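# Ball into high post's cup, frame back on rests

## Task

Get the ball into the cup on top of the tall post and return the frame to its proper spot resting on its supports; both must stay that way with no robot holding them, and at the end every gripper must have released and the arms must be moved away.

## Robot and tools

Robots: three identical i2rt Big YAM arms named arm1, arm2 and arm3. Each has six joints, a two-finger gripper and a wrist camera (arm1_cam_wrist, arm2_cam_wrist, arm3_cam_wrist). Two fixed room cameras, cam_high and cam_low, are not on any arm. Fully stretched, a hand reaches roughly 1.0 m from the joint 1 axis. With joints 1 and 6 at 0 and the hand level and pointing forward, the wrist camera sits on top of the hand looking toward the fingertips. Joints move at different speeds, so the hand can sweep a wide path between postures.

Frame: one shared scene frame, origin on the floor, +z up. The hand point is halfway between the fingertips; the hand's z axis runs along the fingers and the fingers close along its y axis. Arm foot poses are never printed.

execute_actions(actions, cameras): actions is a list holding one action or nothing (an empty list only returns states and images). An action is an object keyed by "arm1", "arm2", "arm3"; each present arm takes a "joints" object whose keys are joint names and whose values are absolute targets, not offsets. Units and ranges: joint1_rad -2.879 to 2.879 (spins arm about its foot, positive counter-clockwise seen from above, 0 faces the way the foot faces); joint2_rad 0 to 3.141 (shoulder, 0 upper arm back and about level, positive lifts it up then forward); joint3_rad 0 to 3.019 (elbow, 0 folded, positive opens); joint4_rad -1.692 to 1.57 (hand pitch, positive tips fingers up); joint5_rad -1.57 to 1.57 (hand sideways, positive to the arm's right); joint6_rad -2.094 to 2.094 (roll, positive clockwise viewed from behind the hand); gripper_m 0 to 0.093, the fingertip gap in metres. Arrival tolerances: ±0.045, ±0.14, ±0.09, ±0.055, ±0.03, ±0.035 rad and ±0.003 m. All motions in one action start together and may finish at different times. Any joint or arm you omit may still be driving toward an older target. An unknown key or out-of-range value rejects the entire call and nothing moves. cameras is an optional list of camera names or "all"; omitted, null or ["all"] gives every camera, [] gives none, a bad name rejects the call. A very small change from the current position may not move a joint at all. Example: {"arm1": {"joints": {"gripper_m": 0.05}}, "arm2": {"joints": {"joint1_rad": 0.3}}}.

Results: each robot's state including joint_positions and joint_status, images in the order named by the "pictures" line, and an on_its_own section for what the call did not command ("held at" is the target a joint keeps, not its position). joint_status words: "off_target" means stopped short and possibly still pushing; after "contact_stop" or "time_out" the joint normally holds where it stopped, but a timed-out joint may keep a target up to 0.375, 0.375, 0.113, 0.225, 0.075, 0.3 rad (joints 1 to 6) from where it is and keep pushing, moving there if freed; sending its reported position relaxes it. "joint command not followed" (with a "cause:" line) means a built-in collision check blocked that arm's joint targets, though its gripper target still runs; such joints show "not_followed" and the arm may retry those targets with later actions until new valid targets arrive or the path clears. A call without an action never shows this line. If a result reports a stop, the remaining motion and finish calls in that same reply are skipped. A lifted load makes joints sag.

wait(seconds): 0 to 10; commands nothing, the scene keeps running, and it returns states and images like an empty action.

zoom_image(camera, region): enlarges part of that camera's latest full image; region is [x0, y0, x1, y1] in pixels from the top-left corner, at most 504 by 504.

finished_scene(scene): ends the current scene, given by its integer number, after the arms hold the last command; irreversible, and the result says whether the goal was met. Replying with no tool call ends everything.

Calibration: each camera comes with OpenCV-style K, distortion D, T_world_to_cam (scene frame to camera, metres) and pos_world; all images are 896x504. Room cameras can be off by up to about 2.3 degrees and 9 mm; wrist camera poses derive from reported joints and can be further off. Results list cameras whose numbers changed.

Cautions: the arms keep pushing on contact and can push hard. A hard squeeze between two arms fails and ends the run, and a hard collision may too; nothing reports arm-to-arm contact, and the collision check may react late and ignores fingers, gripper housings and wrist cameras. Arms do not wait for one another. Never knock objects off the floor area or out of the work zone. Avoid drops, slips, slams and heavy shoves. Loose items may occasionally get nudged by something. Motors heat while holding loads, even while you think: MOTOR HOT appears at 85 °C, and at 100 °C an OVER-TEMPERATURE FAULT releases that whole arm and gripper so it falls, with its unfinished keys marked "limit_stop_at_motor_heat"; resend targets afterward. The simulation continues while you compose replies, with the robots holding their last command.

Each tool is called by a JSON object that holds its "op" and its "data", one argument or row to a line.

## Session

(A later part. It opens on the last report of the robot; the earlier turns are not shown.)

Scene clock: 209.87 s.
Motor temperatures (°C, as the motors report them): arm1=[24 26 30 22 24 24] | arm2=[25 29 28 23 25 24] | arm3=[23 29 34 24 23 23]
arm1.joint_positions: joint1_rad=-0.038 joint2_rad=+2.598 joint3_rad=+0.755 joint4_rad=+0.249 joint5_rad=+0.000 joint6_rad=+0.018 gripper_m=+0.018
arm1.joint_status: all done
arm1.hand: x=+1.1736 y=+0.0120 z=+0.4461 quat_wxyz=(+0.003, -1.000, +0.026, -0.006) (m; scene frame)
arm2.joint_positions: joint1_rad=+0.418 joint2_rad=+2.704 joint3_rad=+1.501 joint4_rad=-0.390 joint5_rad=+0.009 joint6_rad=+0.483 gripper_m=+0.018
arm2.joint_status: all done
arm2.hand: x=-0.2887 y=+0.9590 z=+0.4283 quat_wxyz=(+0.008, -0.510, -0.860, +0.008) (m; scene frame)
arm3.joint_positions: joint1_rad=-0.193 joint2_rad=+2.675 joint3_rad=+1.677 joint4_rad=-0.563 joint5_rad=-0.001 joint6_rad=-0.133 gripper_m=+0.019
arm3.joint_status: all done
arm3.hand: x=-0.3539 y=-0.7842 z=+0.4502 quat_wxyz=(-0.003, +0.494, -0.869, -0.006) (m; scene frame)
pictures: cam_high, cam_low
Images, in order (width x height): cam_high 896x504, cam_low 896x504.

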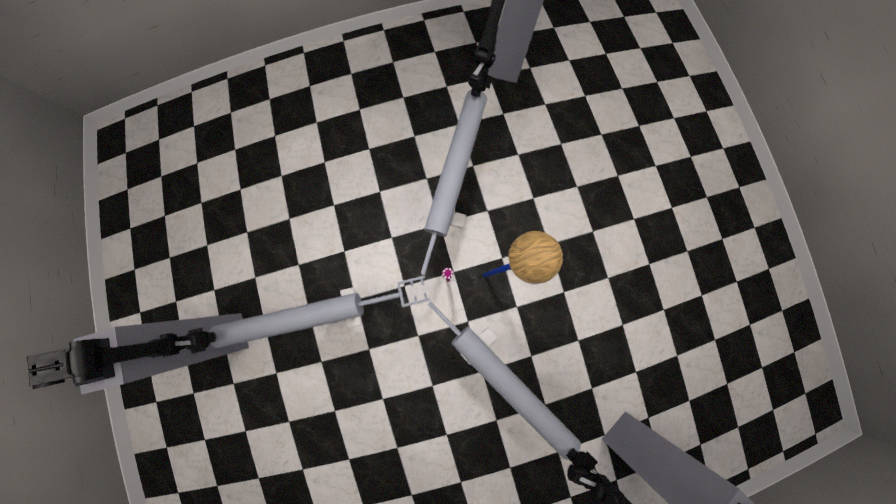

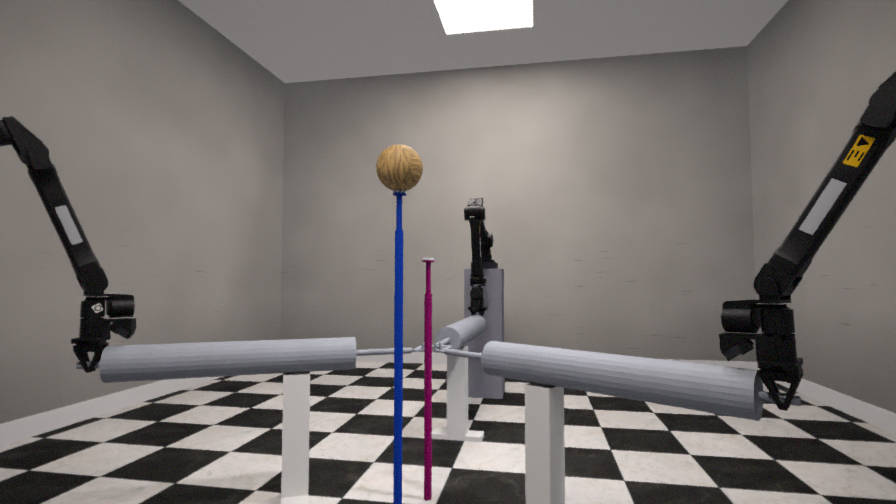

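{"op": "execute_actions", "data": {
  "actions": [
    {"arm1":{"joints":{"joint2_rad":2.608}},"arm2":{"joints":{"joint2_rad":2.71,"joint4_rad":-0.372}},"arm3":{"joints":{"joint2_rad":2.685,"joint4_rad":-0.53}}}
  ],
  "cameras": []
}}

{"op": "execute_actions", "data": {
  "actions": [
    {"arm1":{"joints":{"gripper_m":0.07}},"arm2":{"joints":{"gripper_m":0.07,"joint1_rad":0.42}},"arm3":{"joints":{"gripper_m":0.07,"joint1_rad":-0.196}}}
  ],
  "cameras": []
}}

{"op": "execute_actions", "data": {
  "actions": [
    {"arm1":{"joints":{"joint2_rad":2.40,"joint3_rad":0.66,"joint4_rad":0.15}},"arm2":{"joints":{"joint2_rad":2.565,"joint3_rad":1.42,"joint4_rad":-0.443}},"arm3":{"joints":{"joint2_rad":2.55,"joint3_rad":1.61,"joint4_rad":-0.617}}}
  ],
  "cameras": []
}}

{"op": "execute_actions", "data": {
  "actions": [
    {"arm1":{"joints":{"joint2_rad":1.717,"joint3_rad":0.508,"joint4_rad":-0.39}},"arm2":{"joints":{"joint2_rad":2.17,"joint3_rad":1.28,"joint4_rad":-0.708}},"arm3":{"joints":{"joint2_rad":2.2,"joint3_rad":1.52,"joint4_rad":-0.88}}}
  ],
  "cameras": ["cam_low","cam_high"]
}}

Scene clock: 215.23 s.
Motor temperatures (°C, as the motors report them): arm1=[24 26 30 22 24 24] | arm2=[25 29 28 23 25 24] | arm3=[23 29 34 24 23 23]
arm1.joint_positions: joint1_rad=-0.038 joint2_rad=+2.599 joint3_rad=+0.755 joint4_rad=+0.249 joint5_rad=+0.000 joint6_rad=+0.018 gripper_m=+0.018
arm1.joint_status: all done
arm1.hand: x=+1.1744 y=+0.0120 z=+0.4457 quat_wxyz=(+0.003, -1.000, +0.026, -0.007) (m; scene frame)
arm2.joint_positions: joint1_rad=+0.418 joint2_rad=+2.707 joint3_rad=+1.501 joint4_rad=-0.382 joint5_rad=+0.008 joint6_rad=+0.483 gripper_m=+0.018
arm2.joint_status: all done
arm2.hand: x=-0.2885 y=+0.9589 z=+0.4266 quat_wxyz=(+0.006, -0.510, -0.860, +0.008) (m; scene frame)
arm3.joint_positions: joint1_rad=-0.193 joint2_rad=+2.682 joint3_rad=+1.677 joint4_rad=-0.550 joint5_rad=-0.001 joint6_rad=-0.134 gripper_m=+0.019
arm3.joint_status: all done
arm3.hand: x=-0.3537 y=-0.7843 z=+0.4462 quat_wxyz=(-0.006, +0.494, -0.869, -0.007) (m; scene frame)
pictures: none
No camera images: the call's "cameras" was empty. Leave "cameras" out to get every camera's image.

Scene clock: 215.90 s.
Motor temperatures (°C, as the motors report them): arm1=[24 26 30 22 24 24] | arm2=[25 29 28 23 25 24] | arm3=[23 29 33 24 23 23]
arm1.joint_positions: joint1_rad=-0.038 joint2_rad=+2.599 joint3_rad=+0.755 joint4_rad=+0.249 joint5_rad=+0.000 joint6_rad=+0.018 gripper_m=+0.070
arm1.joint_status: all done
arm1.hand: x=+1.1744 y=+0.0120 z=+0.4457 quat_wxyz=(+0.003, -1.000, +0.026, -0.007) (m; scene frame)
arm2.joint_positions: joint1_rad=+0.418 joint2_rad=+2.707 joint3_rad=+1.507 joint4_rad=-0.382 joint5_rad=+0.002 joint6_rad=+0.483 gripper_m=+0.070
arm2.joint_status: all done
arm2.hand: x=-0.2851 y=+0.9579 z=+0.4273 quat_wxyz=(+0.003, -0.510, -0.860, +0.005) (m; scene frame)
arm3.joint_positions: joint1_rad=-0.193 joint2_rad=+2.682 joint3_rad=+1.693 joint4_rad=-0.542 joint5_rad=-0.001 joint6_rad=-0.134 gripper_m=+0.070
arm3.joint_status: all done
arm3.hand: x=-0.3469 y=-0.7757 z=+0.4497 quat_wxyz=(-0.017, +0.494, -0.869, -0.011) (m; scene frame)
pictures: none
No camera images: the call's "cameras" was empty. Leave "cameras" out to get every camera's image.

Scene clock: 217.00 s.
Motor temperatures (°C, as the motors report them): arm1=[24 26 30 22 24 24] | arm2=[25 30 28 23 25 24] | arm3=[23 29 33 24 23 23]
arm1.joint_positions: joint1_rad=-0.038 joint2_rad=+2.394 joint3_rad=+0.661 joint4_rad=+0.163 joint5_rad=+0.000 joint6_rad=+0.018 gripper_m=+0.070
arm1.joint_status: all done
arm1.hand: x=+1.1632 y=+0.0120 z=+0.5070 quat_wxyz=(+0.003, -1.000, +0.026, +0.006) (m; scene frame)
arm2.joint_positions: joint1_rad=+0.418 joint2_rad=+2.548 joint3_rad=+1.423 joint4_rad=-0.432 joint5_rad=+0.002 joint6_rad=+0.483 gripper_m=+0.070
arm2.joint_status: all done
arm2.hand: x=-0.2744 y=+0.9515 z=+0.4966 quat_wxyz=(-0.010, -0.510, -0.860, +0.006) (m; scene frame)
arm3.joint_positions: joint1_rad=-0.193 joint2_rad=+2.560 joint3_rad=+1.611 joint4_rad=-0.609 joint5_rad=-0.001 joint6_rad=-0.134 gripper_m=+0.070
arm3.joint_status: all done
arm3.hand: x=-0.3525 y=-0.7834 z=+0.5025 quat_wxyz=(-0.005, +0.494, -0.869, -0.006) (m; scene frame)
pictures: none
No camera images: the call's "cameras" was empty. Leave "cameras" out to get every camera's image.

Scene clock: 218.40 s.
Motor temperatures (°C, as the motors report them): arm1=[24 26 30 22 24 24] | arm2=[25 30 28 23 25 24] | arm3=[23 29 33 24 23 23]
arm1.joint_positions: joint1_rad=-0.038 joint2_rad=+1.720 joint3_rad=+0.505 joint4_rad=-0.374 joint5_rad=+0.000 joint6_rad=+0.018 gripper_m=+0.070
arm1.joint_status: all done
arm1.hand: x=+1.1751 y=+0.0105 z=+0.6826 quat_wxyz=(+0.003, -1.000, +0.026, -0.004) (m; scene frame)
arm2.joint_positions: joint1_rad=+0.418 joint2_rad=+2.162 joint3_rad=+1.270 joint4_rad=-0.694 joint5_rad=+0.002 joint6_rad=+0.483 gripper_m=+0.070
arm2.joint_status: all done
arm2.hand: x=-0.2880 y=+0.9623 z=+0.6653 quat_wxyz=(+0.004, -0.510, -0.860, +0.005) (m; scene frame)
arm3.joint_positions: joint1_rad=-0.193 joint2_rad=+2.173 joint3_rad=+1.509 joint4_rad=-0.868 joint5_rad=-0.001 joint6_rad=-0.134 gripper_m=+0.070
arm3.joint_status: all done
arm3.hand: x=-0.3507 y=-0.7835 z=+0.7000 quat_wxyz=(-0.016, +0.494, -0.869, -0.011) (m; scene frame)
pictures: cam_high, cam_low
Images, in order (width x height): cam_high 896x504, cam_low 896x504.

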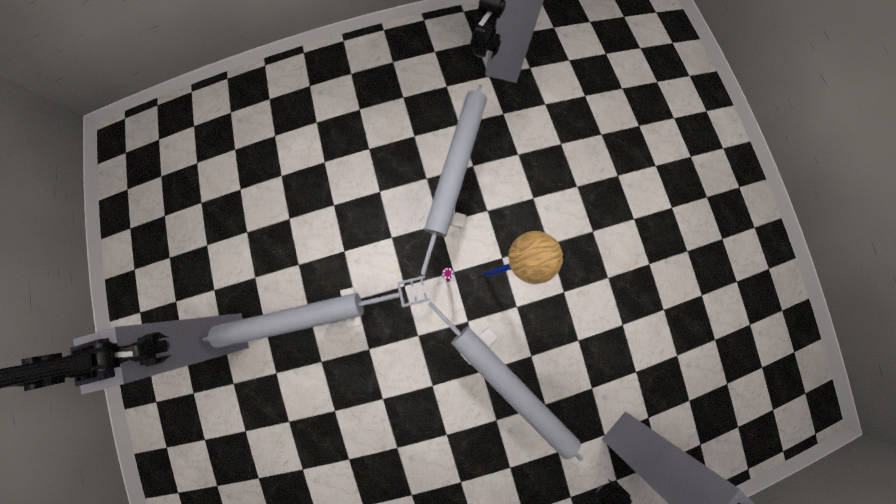

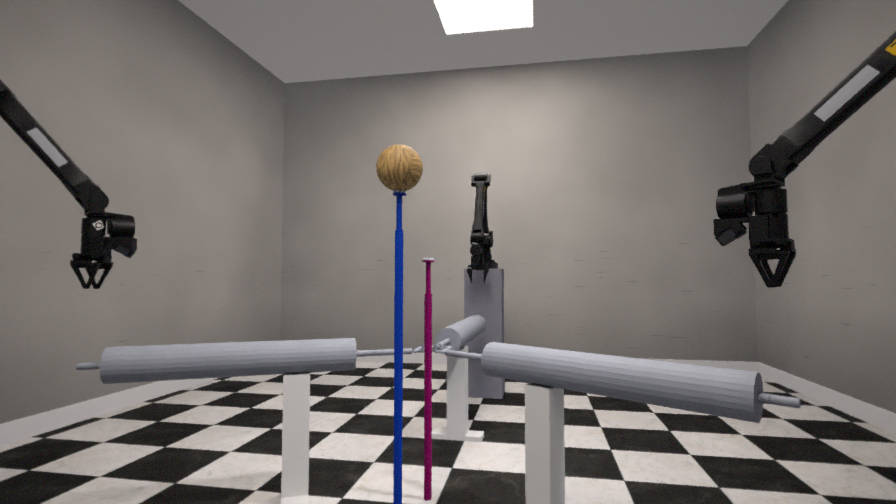

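{"op": "finished_scene", "data": {
  "scene": 2
}}

The scene is finished: the task was done.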